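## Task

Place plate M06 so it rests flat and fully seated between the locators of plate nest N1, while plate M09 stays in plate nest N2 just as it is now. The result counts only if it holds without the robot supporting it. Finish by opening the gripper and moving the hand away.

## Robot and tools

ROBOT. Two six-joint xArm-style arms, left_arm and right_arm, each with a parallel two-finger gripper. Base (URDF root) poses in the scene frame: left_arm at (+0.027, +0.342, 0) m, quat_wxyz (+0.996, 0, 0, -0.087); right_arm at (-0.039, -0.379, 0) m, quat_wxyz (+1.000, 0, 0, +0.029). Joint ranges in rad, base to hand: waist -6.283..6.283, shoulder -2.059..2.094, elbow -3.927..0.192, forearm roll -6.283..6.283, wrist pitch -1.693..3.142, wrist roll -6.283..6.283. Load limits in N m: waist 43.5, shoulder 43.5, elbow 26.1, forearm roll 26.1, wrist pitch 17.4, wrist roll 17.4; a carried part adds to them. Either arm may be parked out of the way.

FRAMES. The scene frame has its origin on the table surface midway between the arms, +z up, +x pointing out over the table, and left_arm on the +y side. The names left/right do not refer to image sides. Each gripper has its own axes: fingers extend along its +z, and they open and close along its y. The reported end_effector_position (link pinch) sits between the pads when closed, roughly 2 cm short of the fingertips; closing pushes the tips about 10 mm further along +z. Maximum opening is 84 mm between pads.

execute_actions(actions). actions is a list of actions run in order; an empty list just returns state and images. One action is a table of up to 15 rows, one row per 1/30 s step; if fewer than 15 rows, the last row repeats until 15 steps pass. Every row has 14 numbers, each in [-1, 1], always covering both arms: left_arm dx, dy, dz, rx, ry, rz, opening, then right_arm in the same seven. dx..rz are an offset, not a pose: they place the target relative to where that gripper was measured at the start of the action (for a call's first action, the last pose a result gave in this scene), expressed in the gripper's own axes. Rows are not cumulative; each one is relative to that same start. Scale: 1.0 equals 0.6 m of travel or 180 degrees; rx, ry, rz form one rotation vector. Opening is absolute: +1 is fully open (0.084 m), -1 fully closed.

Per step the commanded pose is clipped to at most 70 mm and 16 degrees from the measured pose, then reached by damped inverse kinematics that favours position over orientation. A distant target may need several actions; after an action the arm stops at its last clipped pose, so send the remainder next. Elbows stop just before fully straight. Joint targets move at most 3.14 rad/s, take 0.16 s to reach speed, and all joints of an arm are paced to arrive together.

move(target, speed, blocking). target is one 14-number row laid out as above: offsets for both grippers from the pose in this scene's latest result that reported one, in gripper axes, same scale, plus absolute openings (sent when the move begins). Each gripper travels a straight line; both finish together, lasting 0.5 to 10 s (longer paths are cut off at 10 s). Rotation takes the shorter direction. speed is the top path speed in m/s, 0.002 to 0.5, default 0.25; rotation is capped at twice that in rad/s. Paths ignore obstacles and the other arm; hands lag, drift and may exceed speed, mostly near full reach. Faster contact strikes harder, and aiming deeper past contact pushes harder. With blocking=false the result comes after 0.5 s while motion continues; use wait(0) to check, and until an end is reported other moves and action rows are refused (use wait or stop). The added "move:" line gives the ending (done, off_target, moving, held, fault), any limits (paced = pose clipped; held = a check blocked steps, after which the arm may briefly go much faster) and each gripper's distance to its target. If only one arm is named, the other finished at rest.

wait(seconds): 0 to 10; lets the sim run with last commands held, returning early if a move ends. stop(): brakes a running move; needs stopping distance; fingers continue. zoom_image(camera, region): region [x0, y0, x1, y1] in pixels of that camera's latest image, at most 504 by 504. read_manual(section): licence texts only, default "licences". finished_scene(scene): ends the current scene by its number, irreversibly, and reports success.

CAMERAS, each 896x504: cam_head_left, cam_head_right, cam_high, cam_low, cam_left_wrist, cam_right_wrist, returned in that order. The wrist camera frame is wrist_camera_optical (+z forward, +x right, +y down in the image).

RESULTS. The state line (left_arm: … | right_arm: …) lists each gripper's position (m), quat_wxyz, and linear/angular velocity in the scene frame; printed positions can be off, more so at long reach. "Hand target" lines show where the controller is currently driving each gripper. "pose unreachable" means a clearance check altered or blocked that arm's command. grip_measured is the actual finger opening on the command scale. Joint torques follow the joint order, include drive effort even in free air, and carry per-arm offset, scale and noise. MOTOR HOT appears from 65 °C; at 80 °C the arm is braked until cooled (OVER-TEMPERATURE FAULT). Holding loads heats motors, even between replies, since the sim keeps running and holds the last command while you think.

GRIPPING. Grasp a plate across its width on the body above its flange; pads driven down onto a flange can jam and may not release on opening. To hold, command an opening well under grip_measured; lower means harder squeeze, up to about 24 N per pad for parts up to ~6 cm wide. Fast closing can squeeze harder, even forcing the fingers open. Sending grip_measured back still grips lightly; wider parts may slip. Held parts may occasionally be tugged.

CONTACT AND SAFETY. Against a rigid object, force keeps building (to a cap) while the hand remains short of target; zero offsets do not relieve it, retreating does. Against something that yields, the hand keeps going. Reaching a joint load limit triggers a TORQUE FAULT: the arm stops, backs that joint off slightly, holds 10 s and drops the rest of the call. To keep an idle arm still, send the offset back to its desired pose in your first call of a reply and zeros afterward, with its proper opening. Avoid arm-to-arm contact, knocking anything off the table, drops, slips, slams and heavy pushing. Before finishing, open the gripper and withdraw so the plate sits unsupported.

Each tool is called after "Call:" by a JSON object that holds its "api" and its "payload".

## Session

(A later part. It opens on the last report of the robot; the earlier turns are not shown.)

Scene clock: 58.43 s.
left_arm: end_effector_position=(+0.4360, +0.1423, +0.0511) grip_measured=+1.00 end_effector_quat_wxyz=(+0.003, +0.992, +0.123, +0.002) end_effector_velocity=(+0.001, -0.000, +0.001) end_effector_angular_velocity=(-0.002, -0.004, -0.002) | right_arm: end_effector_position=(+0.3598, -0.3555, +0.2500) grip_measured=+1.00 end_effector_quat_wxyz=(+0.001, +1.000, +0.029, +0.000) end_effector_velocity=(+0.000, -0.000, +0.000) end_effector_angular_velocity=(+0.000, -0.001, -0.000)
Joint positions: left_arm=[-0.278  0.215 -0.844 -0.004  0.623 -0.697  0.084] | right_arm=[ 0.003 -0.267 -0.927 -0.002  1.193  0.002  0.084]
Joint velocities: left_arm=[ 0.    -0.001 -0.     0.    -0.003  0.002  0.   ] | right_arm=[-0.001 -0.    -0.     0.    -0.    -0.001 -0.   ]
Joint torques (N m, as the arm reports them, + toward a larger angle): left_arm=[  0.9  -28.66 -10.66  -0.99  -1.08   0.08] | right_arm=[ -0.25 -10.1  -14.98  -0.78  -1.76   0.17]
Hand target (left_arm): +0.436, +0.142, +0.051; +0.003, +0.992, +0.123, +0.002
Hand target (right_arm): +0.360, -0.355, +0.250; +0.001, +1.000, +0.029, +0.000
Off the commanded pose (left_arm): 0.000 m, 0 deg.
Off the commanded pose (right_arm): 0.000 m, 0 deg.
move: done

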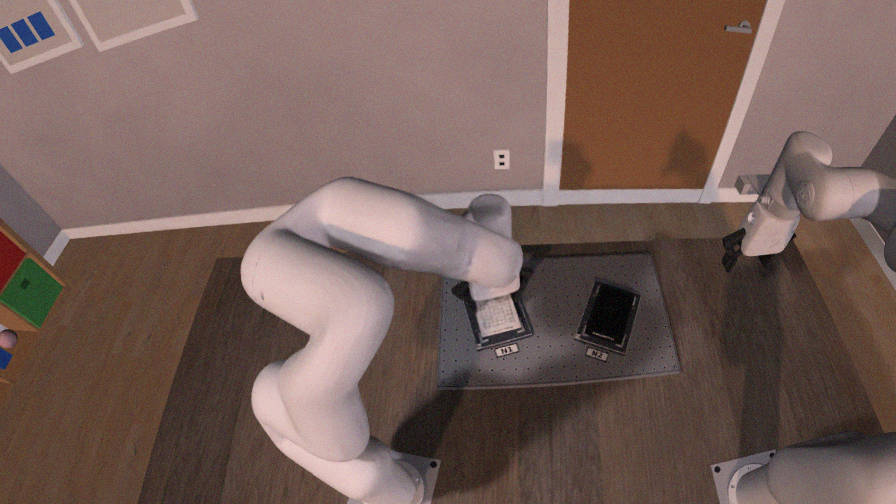

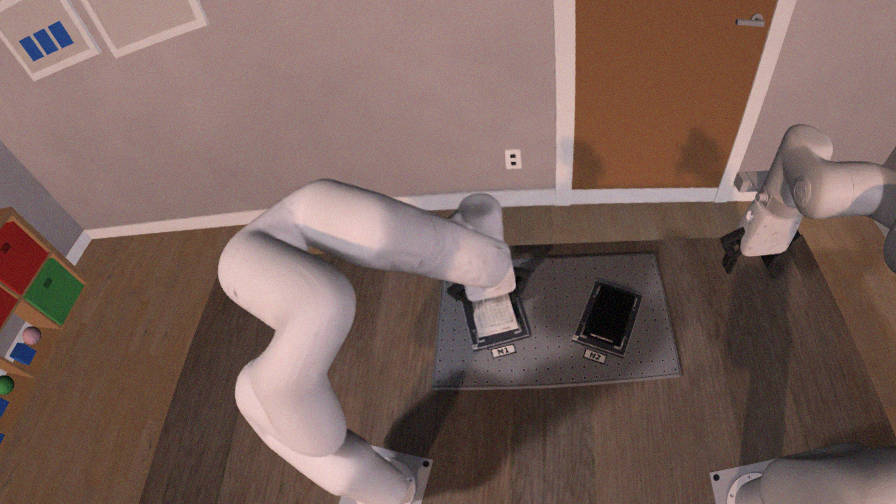

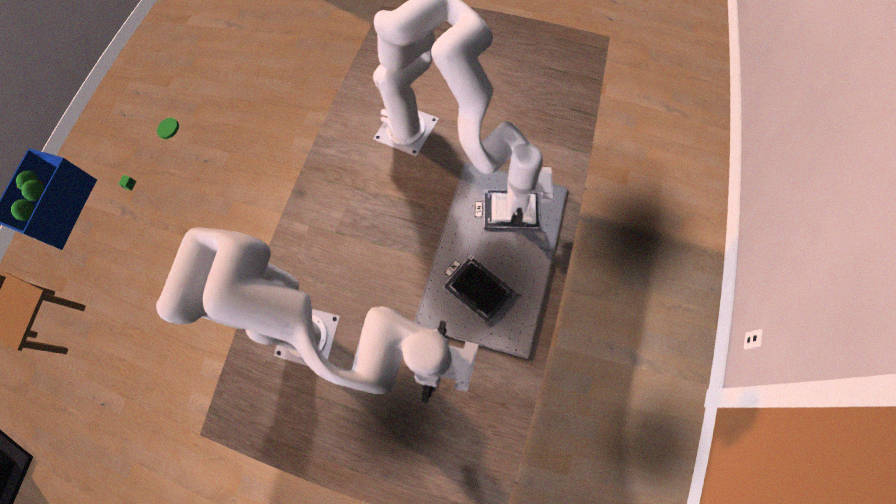

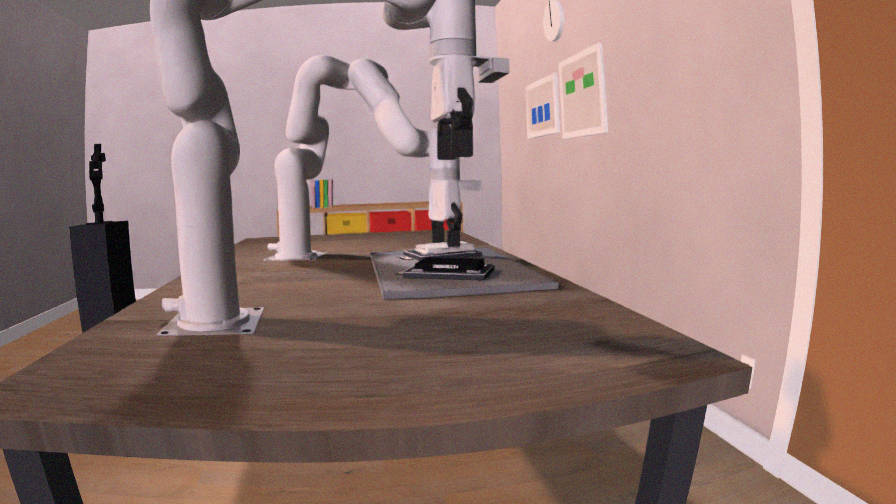

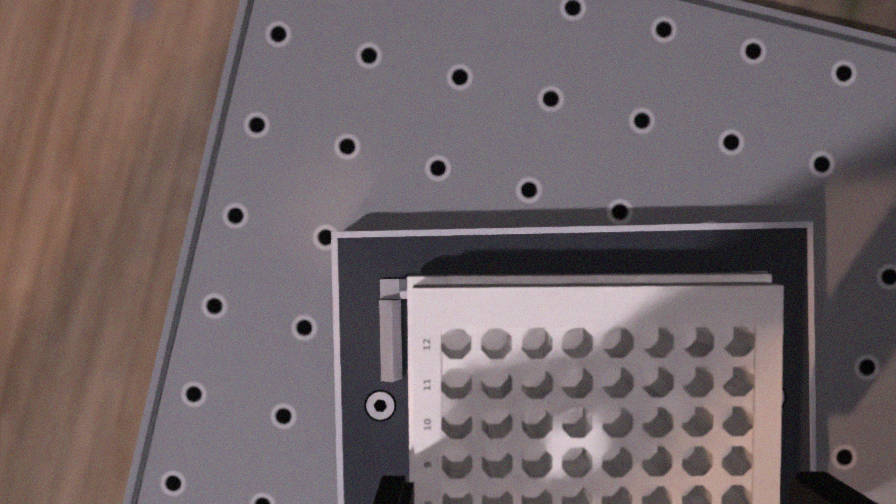

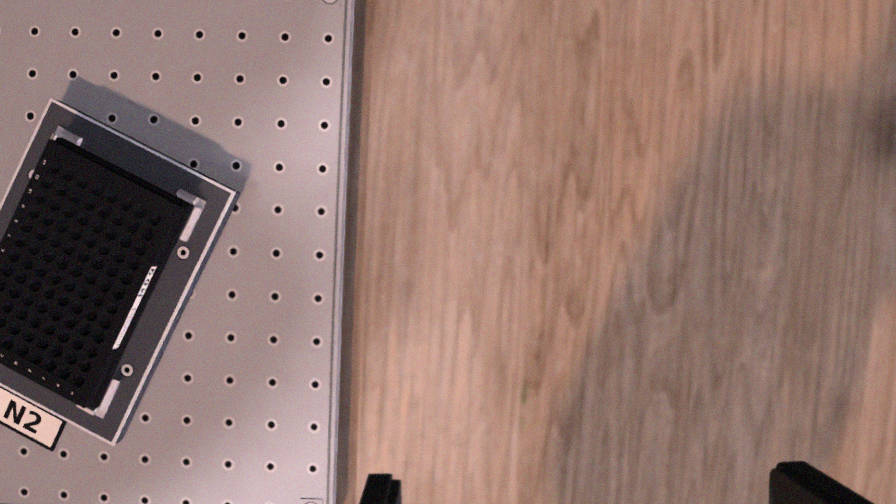

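Call:
{"api": "move", "payload": {"target": [0,0,0.006,0,0,0,1,0,0,0,0,0,0,1], "speed": 0.01}}

Call:
{"api": "move", "payload": {"target": [0,0,0,0,0,0,0.6,0,0,0,0,0,0,1]}}

Call:
{"api": "move", "payload": {"target": [-0.008,0,-0.005,0,0,0,0.6,0,0,0,0,0,0,1], "speed": 0.01}}

Call:
{"api": "zoom_image", "payload": {"camera": "cam_low", "region": [390,190,510,270]}}

Scene clock: 65.30 s.
left_arm: end_effector_position=(+0.4360, +0.1423, +0.0475) grip_measured=+1.00 end_effector_quat_wxyz=(+0.003, +0.992, +0.123, +0.002) end_effector_velocity=(+0.000, +0.000, +0.000) end_effector_angular_velocity=(+0.000, -0.001, +0.000) | right_arm: end_effector_position=(+0.3598, -0.3555, +0.2500) grip_measured=+1.00 end_effector_quat_wxyz=(+0.001, +1.000, +0.029, +0.000) end_effector_velocity=(+0.000, +0.000, +0.000) end_effector_angular_velocity=(+0.000, -0.001, -0.001)
Joint positions: left_arm=[-0.279  0.224 -0.843 -0.004  0.613 -0.697  0.084] | right_arm=[ 0.003 -0.267 -0.927 -0.002  1.193  0.002  0.084]
Joint velocities: left_arm=[ 0.001 -0.001 -0.     0.001  0.     0.     0.   ] | right_arm=[ 0.    -0.    -0.     0.    -0.001  0.001  0.   ]
Joint torques (N m, as the arm reports them, + toward a larger angle): left_arm=[  0.49 -29.55 -10.53  -0.65  -1.16   0.21] | right_arm=[ -0.23  -9.32 -15.22  -0.9   -1.78  -0.01]
Hand target (left_arm): +0.436, +0.142, +0.047; +0.003, +0.992, +0.123, +0.002
Hand target (right_arm): +0.360, -0.355, +0.250; +0.001, +1.000, +0.029, +0.000
Off the commanded pose (left_arm): 0.000 m, 0 deg.
Off the commanded pose (right_arm): 0.000 m, 0 deg.
move: done

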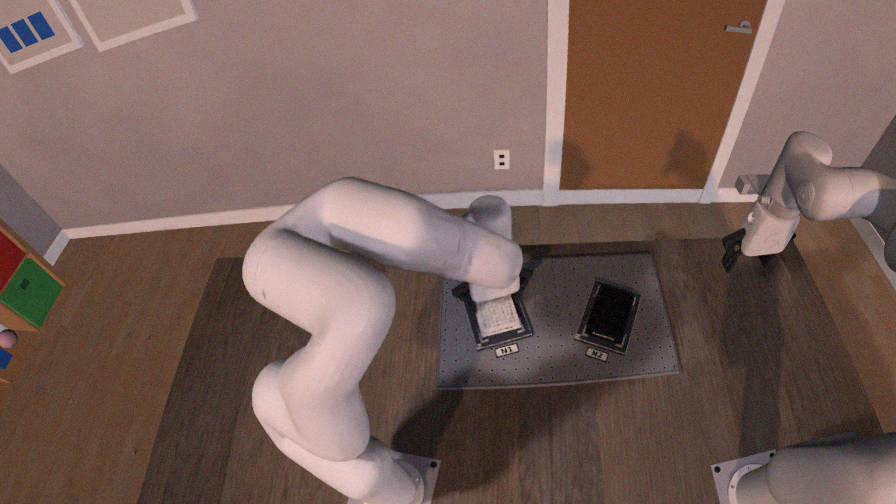

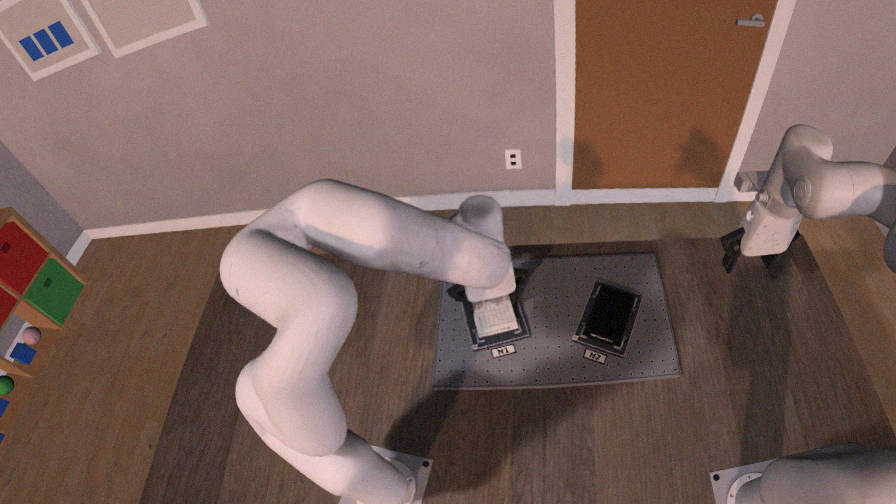

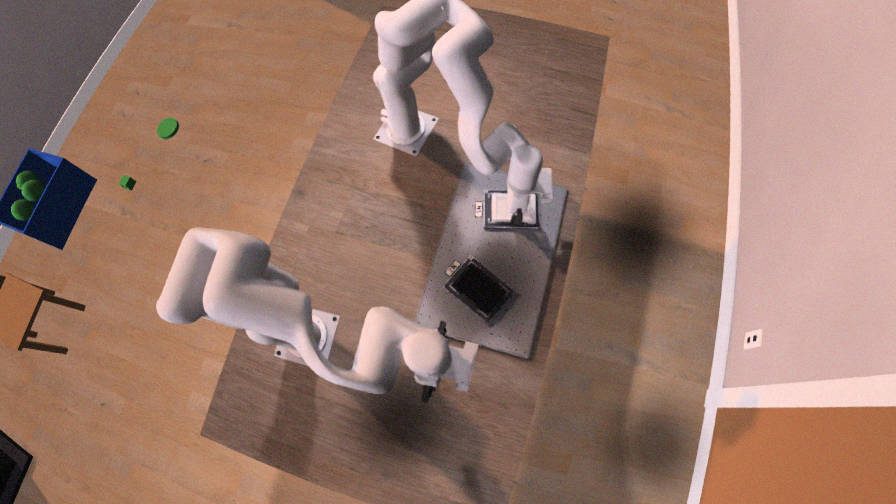

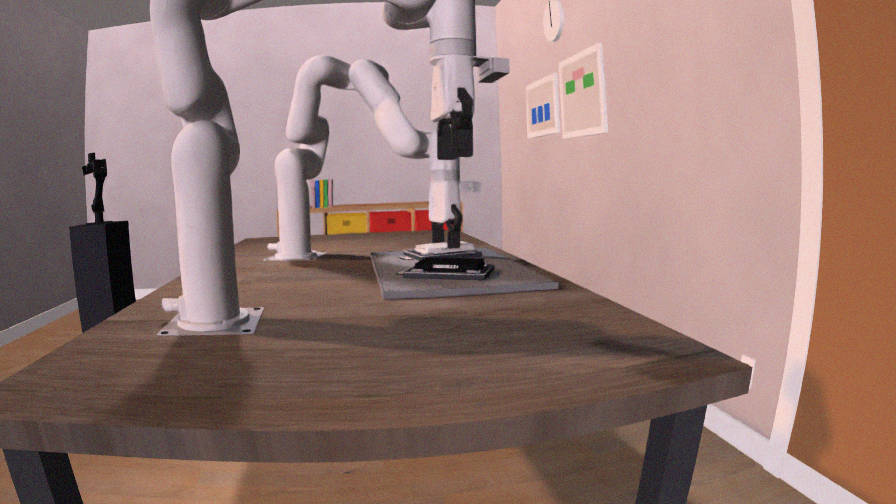

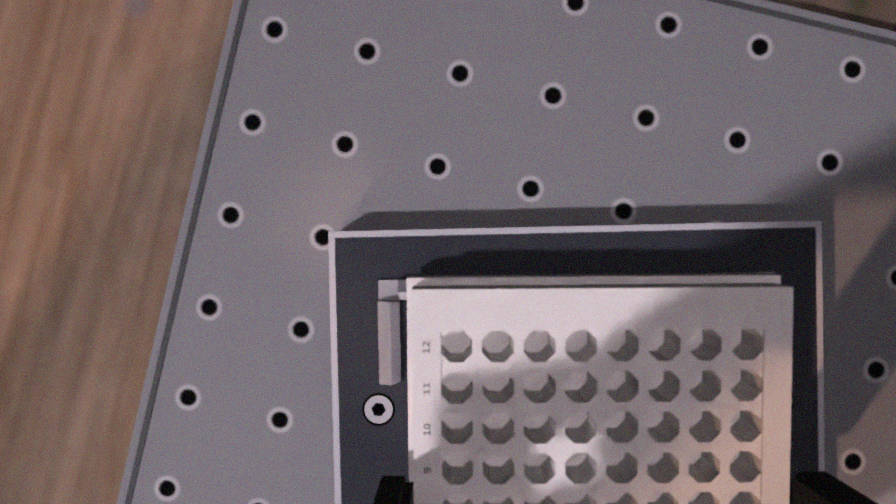

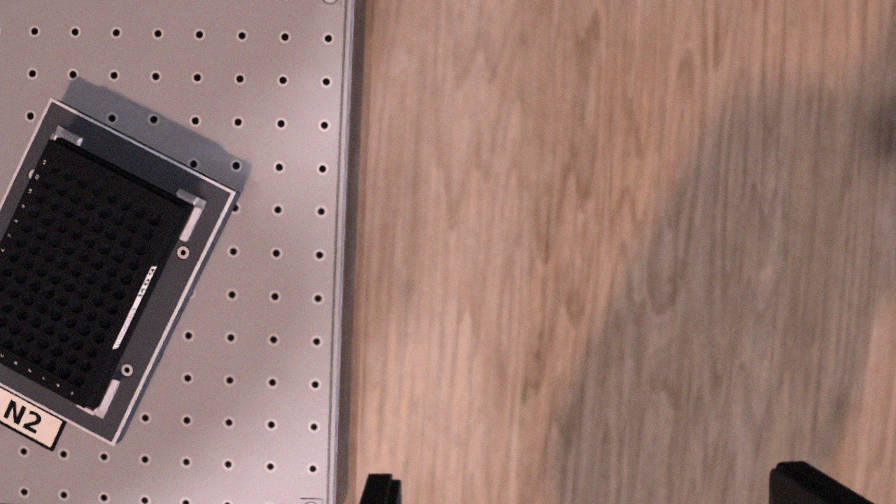

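Scene clock: 65.80 s.
left_arm: end_effector_position=(+0.4360, +0.1425, +0.0475) grip_measured=+0.93 end_effector_quat_wxyz=(+0.002, +0.992, +0.123, +0.002) end_effector_velocity=(-0.001, +0.000, -0.001) end_effector_angular_velocity=(+0.001, +0.003, -0.001) | right_arm: end_effector_position=(+0.3598, -0.3555, +0.2500) grip_measured=+1.00 end_effector_quat_wxyz=(+0.001, +1.000, +0.029, +0.000) end_effector_velocity=(-0.000, +0.000, -0.000) end_effector_angular_velocity=(-0.000, +0.000, +0.001)
Joint positions: left_arm=[-0.278  0.224 -0.843 -0.003  0.613 -0.697  0.081] | right_arm=[ 0.003 -0.267 -0.927 -0.002  1.193  0.002  0.084]
Joint velocities: left_arm=[-0.     0.001  0.001  0.     0.001  0.001  0.   ] | right_arm=[ 0.  0.  0. -0.  0. -0.  0.]
Joint torques (N m, as the arm reports them, + toward a larger angle): left_arm=[ -2.56 -26.27 -11.44  -1.4   -2.27  -0.04] | right_arm=[  0.07  -9.68 -14.8   -0.64  -2.02  -0.11]
Hand target (left_arm): +0.436, +0.142, +0.047; +0.003, +0.992, +0.123, +0.002
Hand target (right_arm): +0.360, -0.355, +0.250; +0.001, +1.000, +0.029, +0.000
Off the commanded pose (left_arm): 0.000 m, 0 deg.
Off the commanded pose (right_arm): 0.000 m, 0 deg.
move: done

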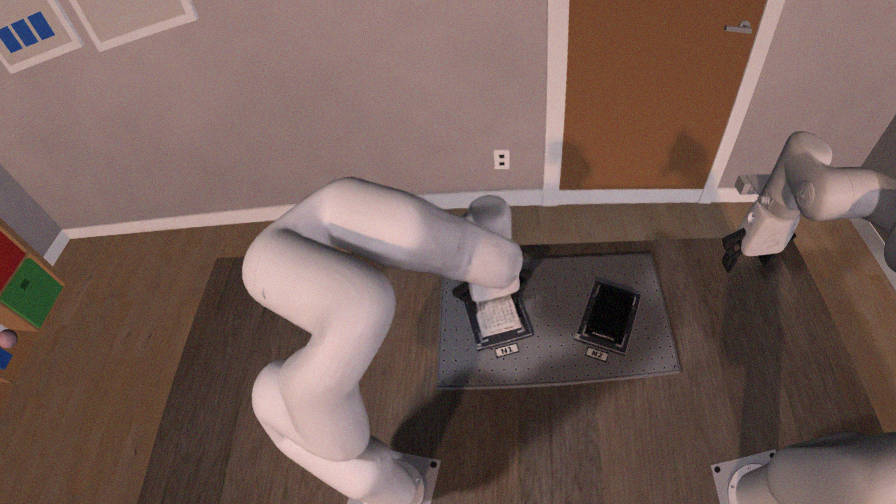

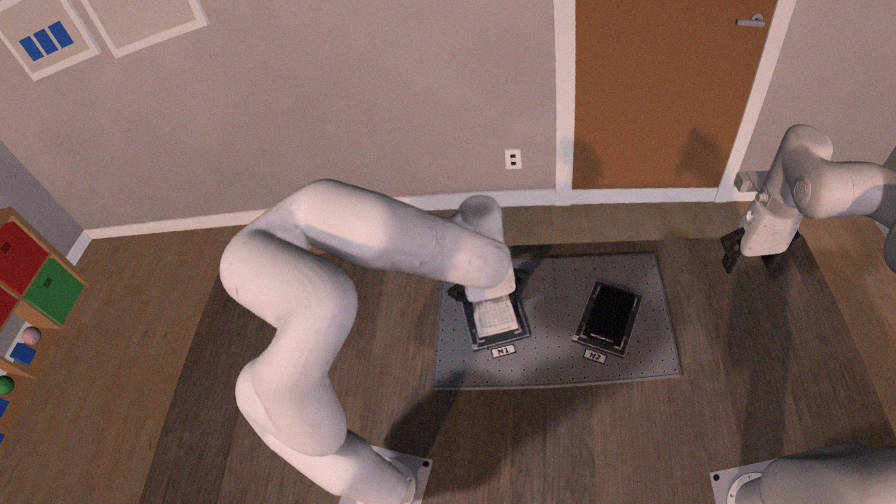

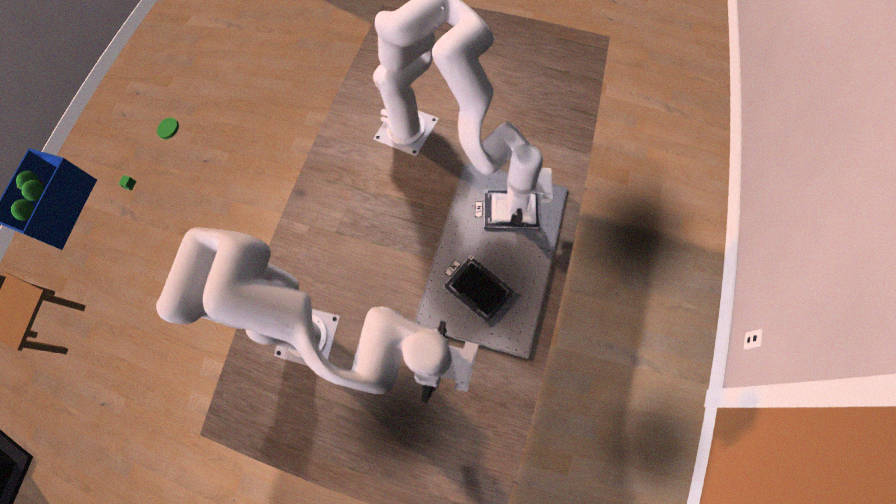

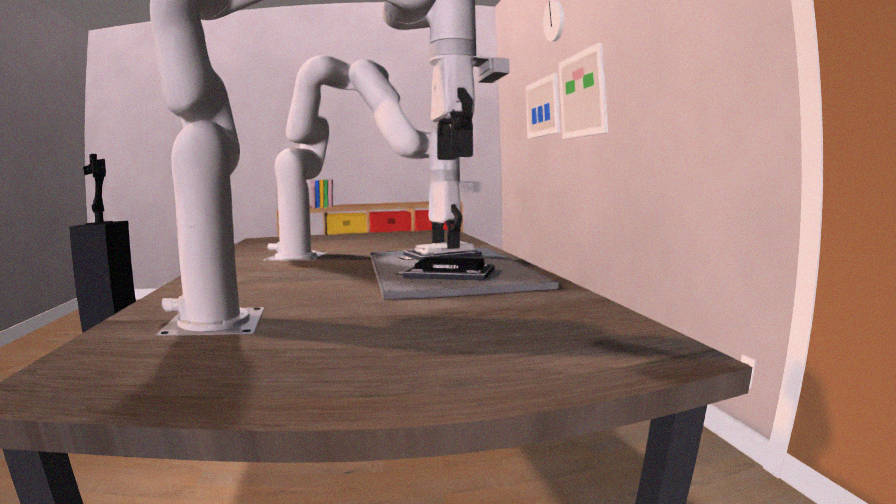

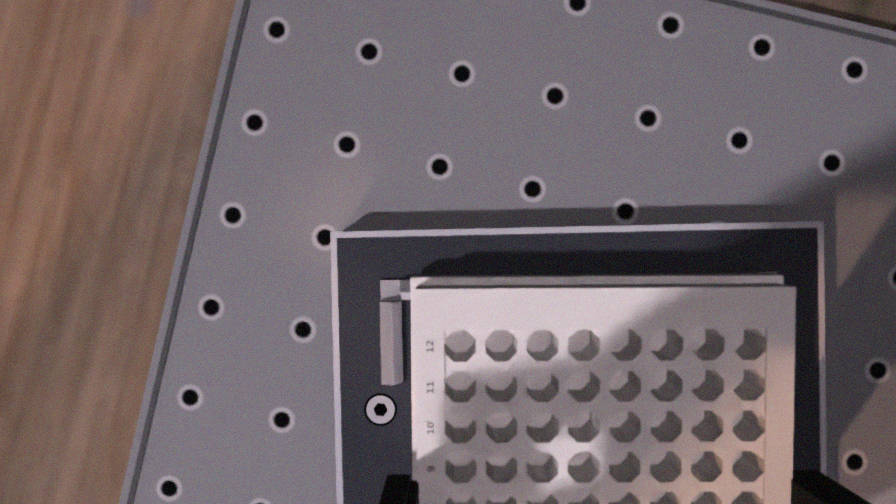

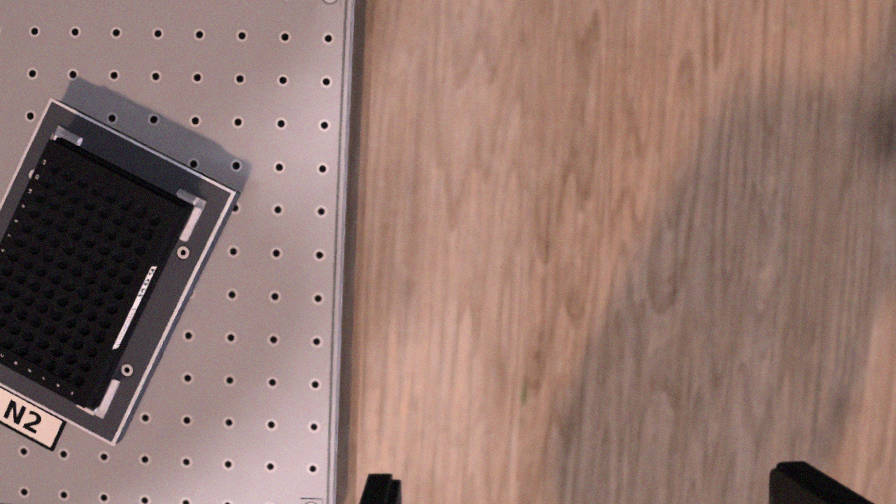

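Scene clock: 66.60 s.
left_arm: end_effector_position=(+0.4314, +0.1412, +0.0505) grip_measured=+0.92 end_effector_quat_wxyz=(+0.003, +0.992, +0.123, +0.002) end_effector_velocity=(-0.001, +0.001, -0.001) end_effector_angular_velocity=(+0.002, +0.002, +0.000) | right_arm: end_effector_position=(+0.3598, -0.3555, +0.2500) grip_measured=+1.00 end_effector_quat_wxyz=(+0.001, +1.000, +0.029, +0.000) end_effector_velocity=(-0.000, -0.000, -0.000) end_effector_angular_velocity=(-0.000, +0.001, -0.002)
Joint positions: left_arm=[-0.285  0.206 -0.829 -0.003  0.617 -0.704  0.081] | right_arm=[ 0.003 -0.267 -0.927 -0.002  1.193  0.002  0.084]
Joint velocities: left_arm=[ 0.001 -0.     0.001  0.001  0.001 -0.    -0.   ] | right_arm=[-0.     0.     0.    -0.     0.     0.001 -0.   ]
Joint torques (N m, as the arm reports them, + toward a larger angle): left_arm=[ -0.05 -28.66 -10.62  -1.06  -1.13  -0.06] | right_arm=[ -0.25 -10.19 -15.    -1.1   -1.93   0.19]
Hand target (left_arm): +0.431, +0.141, +0.051; +0.002, +0.992, +0.123, +0.002
Hand target (right_arm): +0.360, -0.355, +0.250; +0.001, +1.000, +0.029, +0.000
Off the commanded pose (left_arm): 0.000 m, 0 deg.
Off the commanded pose (right_arm): 0.000 m, 0 deg.
move: done

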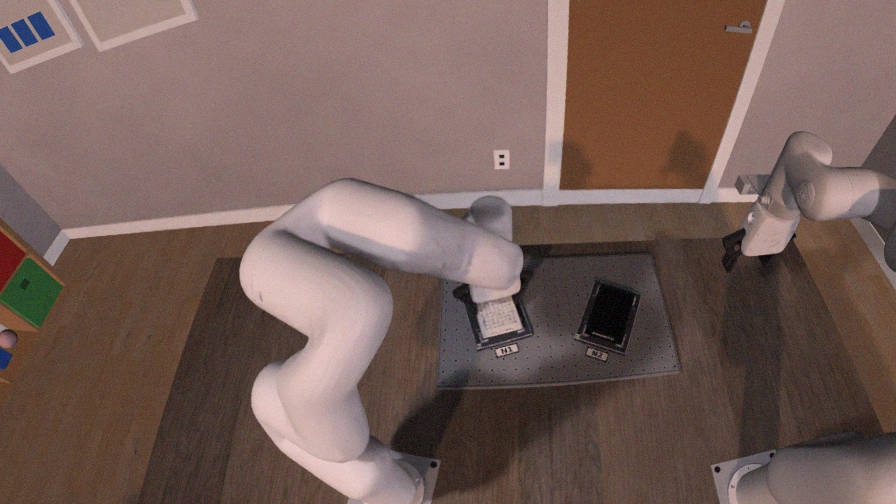

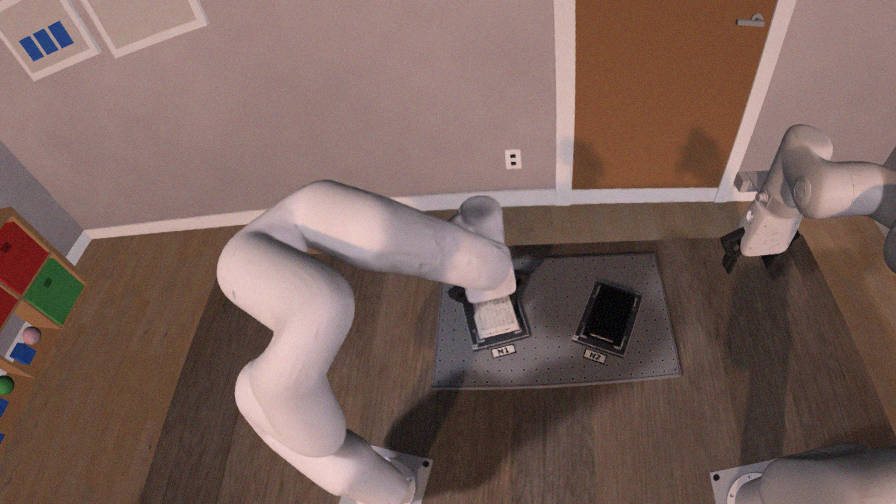

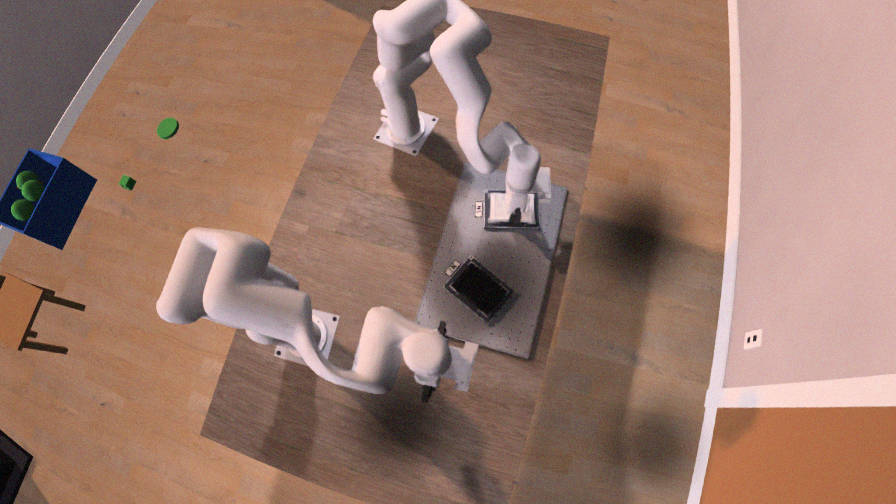

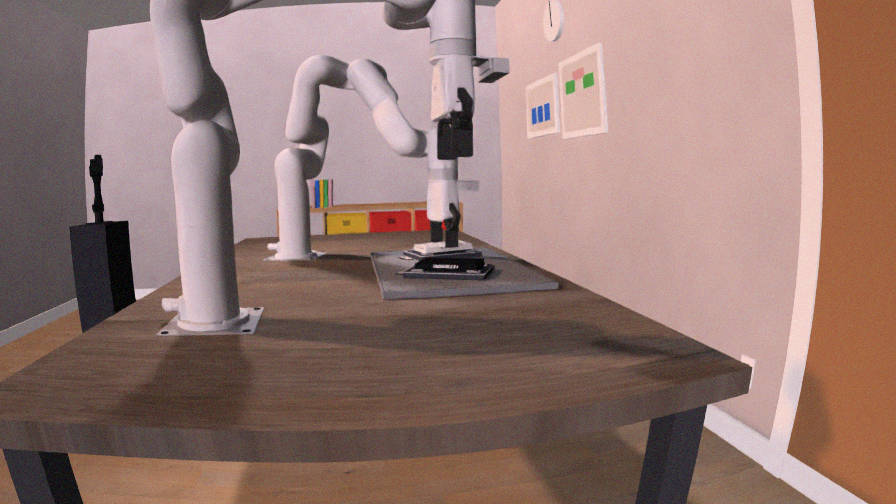

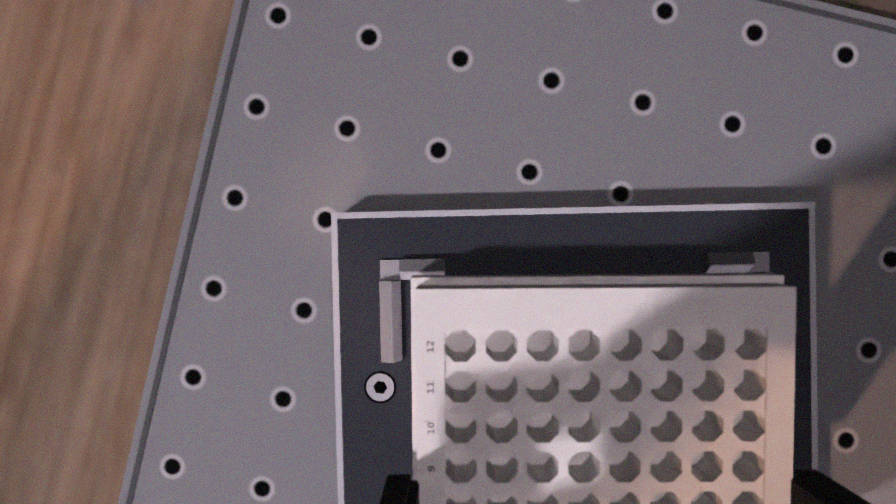

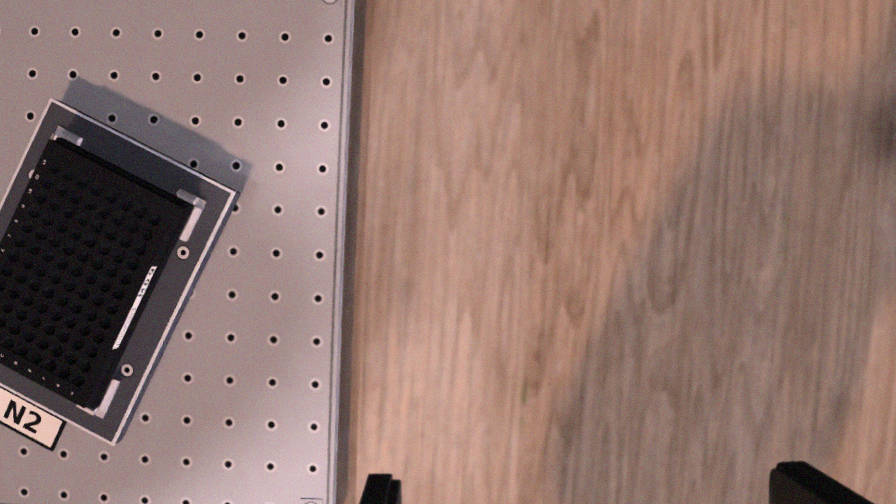

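Region (390, 190, 510, 270) of cam_low's 896x504 image, scaled by 4.200, with more detail than that image has.

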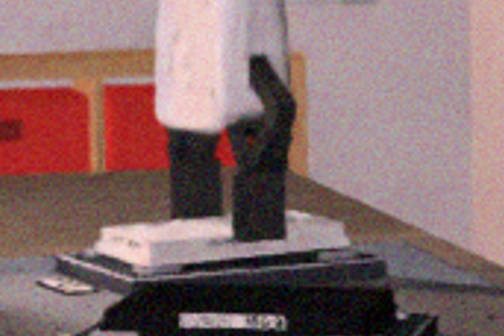

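Call:
{"api": "move", "payload": {"target": [0,-0.002,0.003,0,-0.015,0,0.6,0,0,0,0,0,0,1], "speed": 0.01}}

Call:
{"api": "zoom_image", "payload": {"camera": "cam_low", "region": [390,190,510,270]}}

Call:
{"api": "zoom_image", "payload": {"camera": "cam_head_left", "region": [440,250,560,350]}}

Scene clock: 84.47 s.
left_arm: end_effector_position=(+0.4311, +0.1424, +0.0487) grip_measured=+0.92 end_effector_quat_wxyz=(+0.005, +0.992, +0.123, -0.021) end_effector_velocity=(-0.000, -0.001, -0.000) end_effector_angular_velocity=(-0.001, +0.000, -0.000) | right_arm: end_effector_position=(+0.3598, -0.3555, +0.2500) grip_measured=+1.00 end_effector_quat_wxyz=(+0.001, +1.000, +0.029, +0.000) end_effector_velocity=(+0.000, -0.000, +0.000) end_effector_angular_velocity=(-0.000, +0.000, -0.001)
Joint positions: left_arm=[-0.273  0.228 -0.863 -0.052  0.666 -0.653  0.081] | right_arm=[ 0.003 -0.267 -0.927 -0.002  1.193  0.002  0.084]
Joint velocities: left_arm=[-0.001  0.    -0.    -0.002 -0.001  0.001 -0.   ] | right_arm=[-0.    -0.    -0.    -0.     0.     0.001  0.   ]
Joint torques (N m, as the arm reports them, + toward a larger angle): left_arm=[  0.2  -29.42 -10.83  -1.09  -1.38   0.31] | right_arm=[ -0.02 -10.28 -15.19  -0.82  -1.85   0.23]
Hand target (left_arm): +0.431, +0.142, +0.049; +0.005, +0.992, +0.123, -0.021
Hand target (right_arm): +0.360, -0.355, +0.250; +0.001, +1.000, +0.029, +0.000
Off the commanded pose (left_arm): 0.000 m, 0 deg.
Off the commanded pose (right_arm): 0.000 m, 0 deg.
move: done

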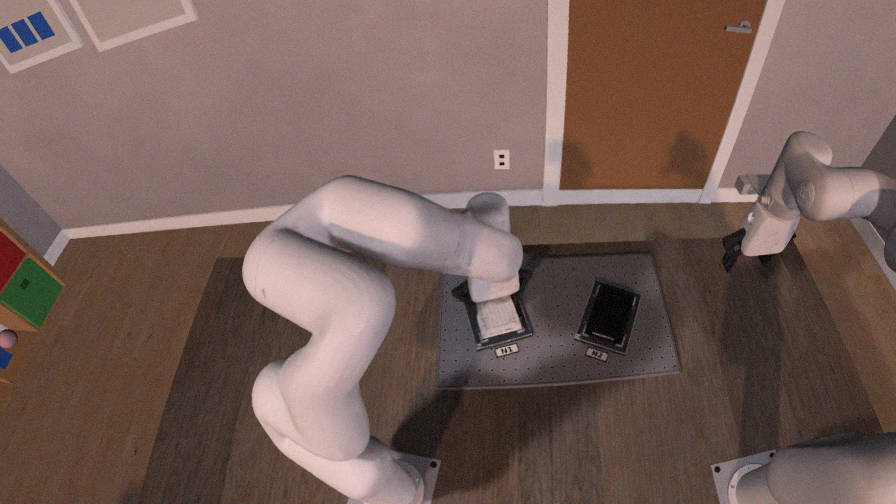

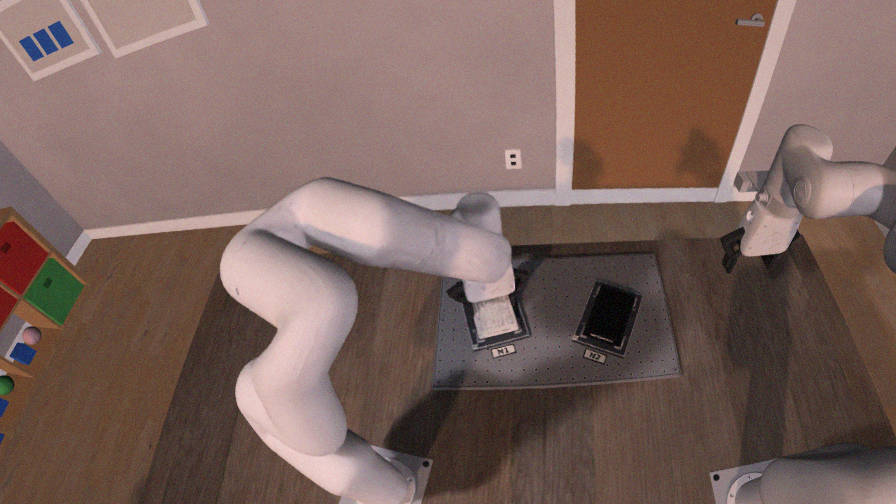

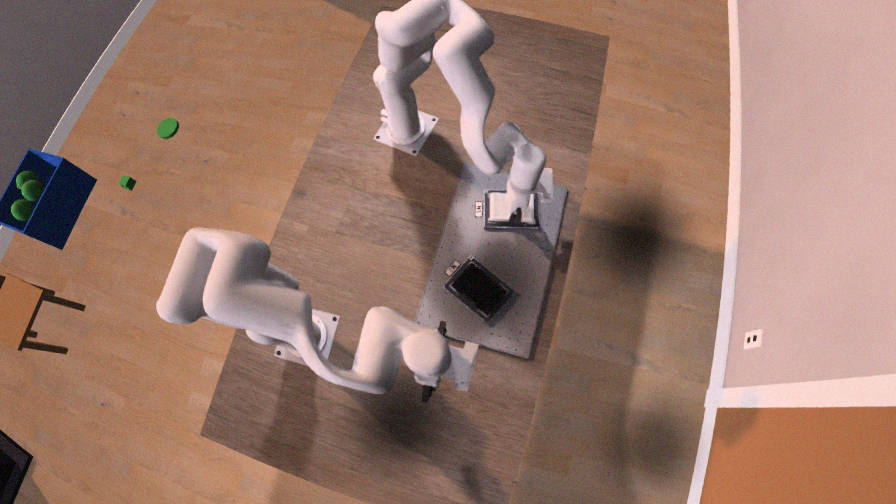

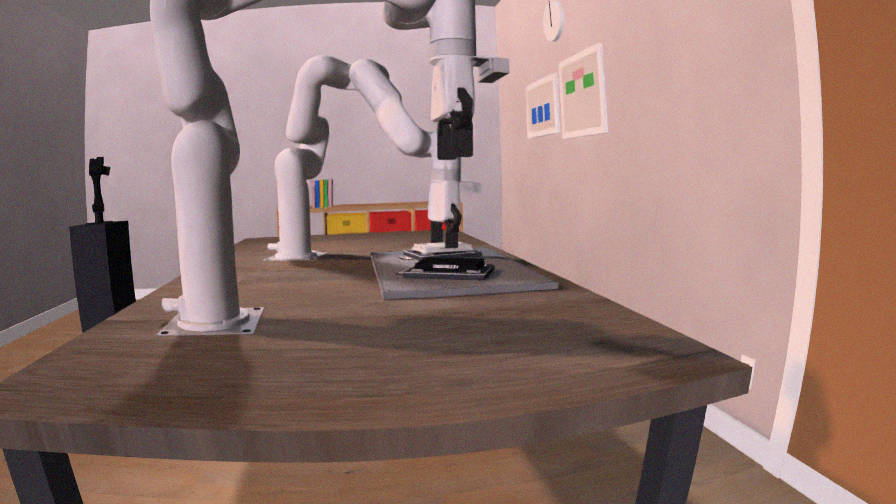

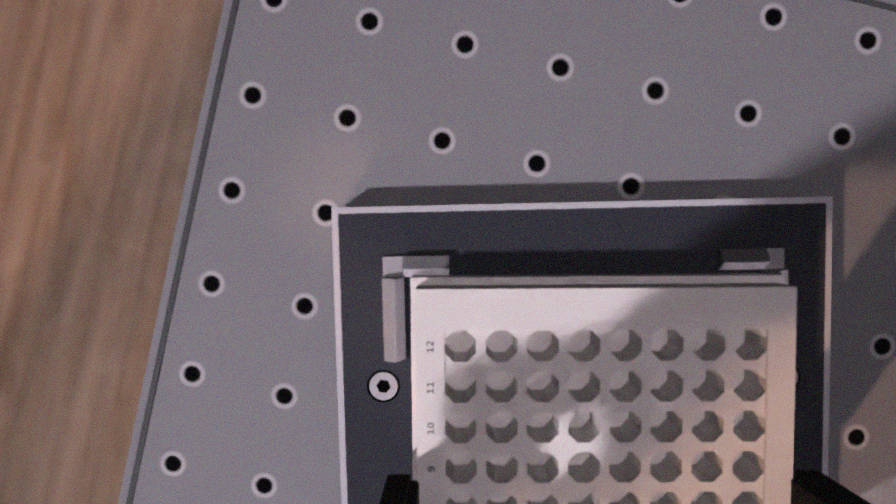

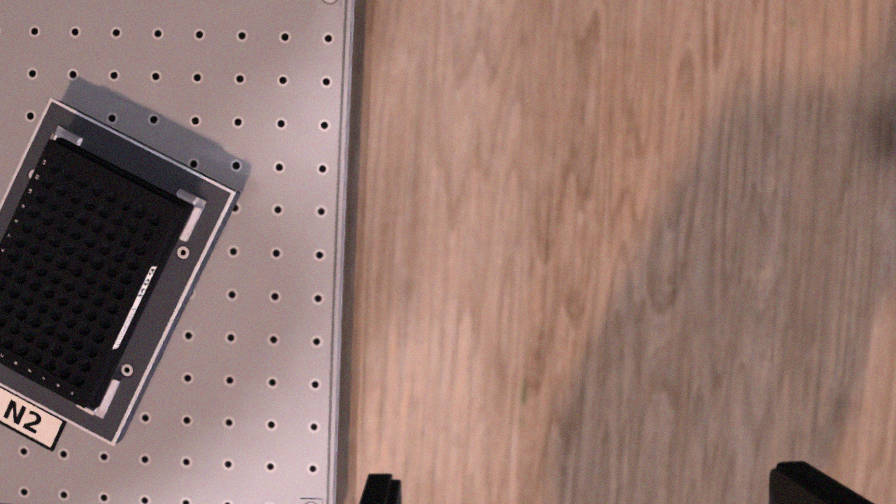

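Region (390, 190, 510, 270) of cam_low's 896x504 image, scaled by 4.200, with more detail than that image has.

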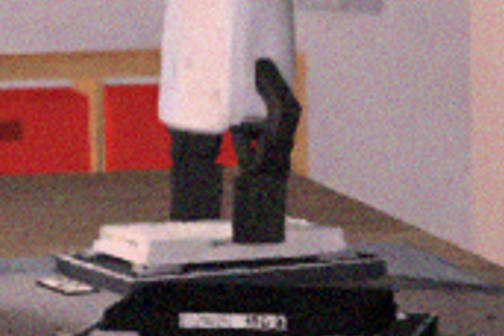

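Region (440, 250, 560, 350) of cam_head_left's 896x504 image, scaled by 4.200, with more detail than that image has.

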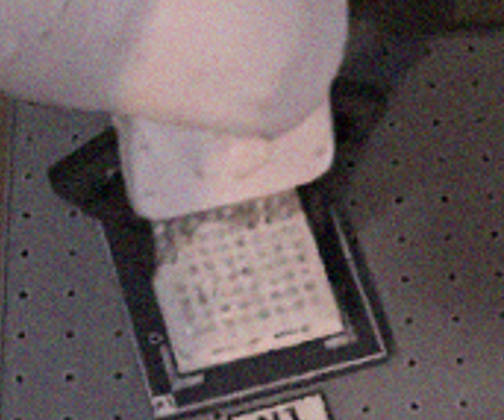

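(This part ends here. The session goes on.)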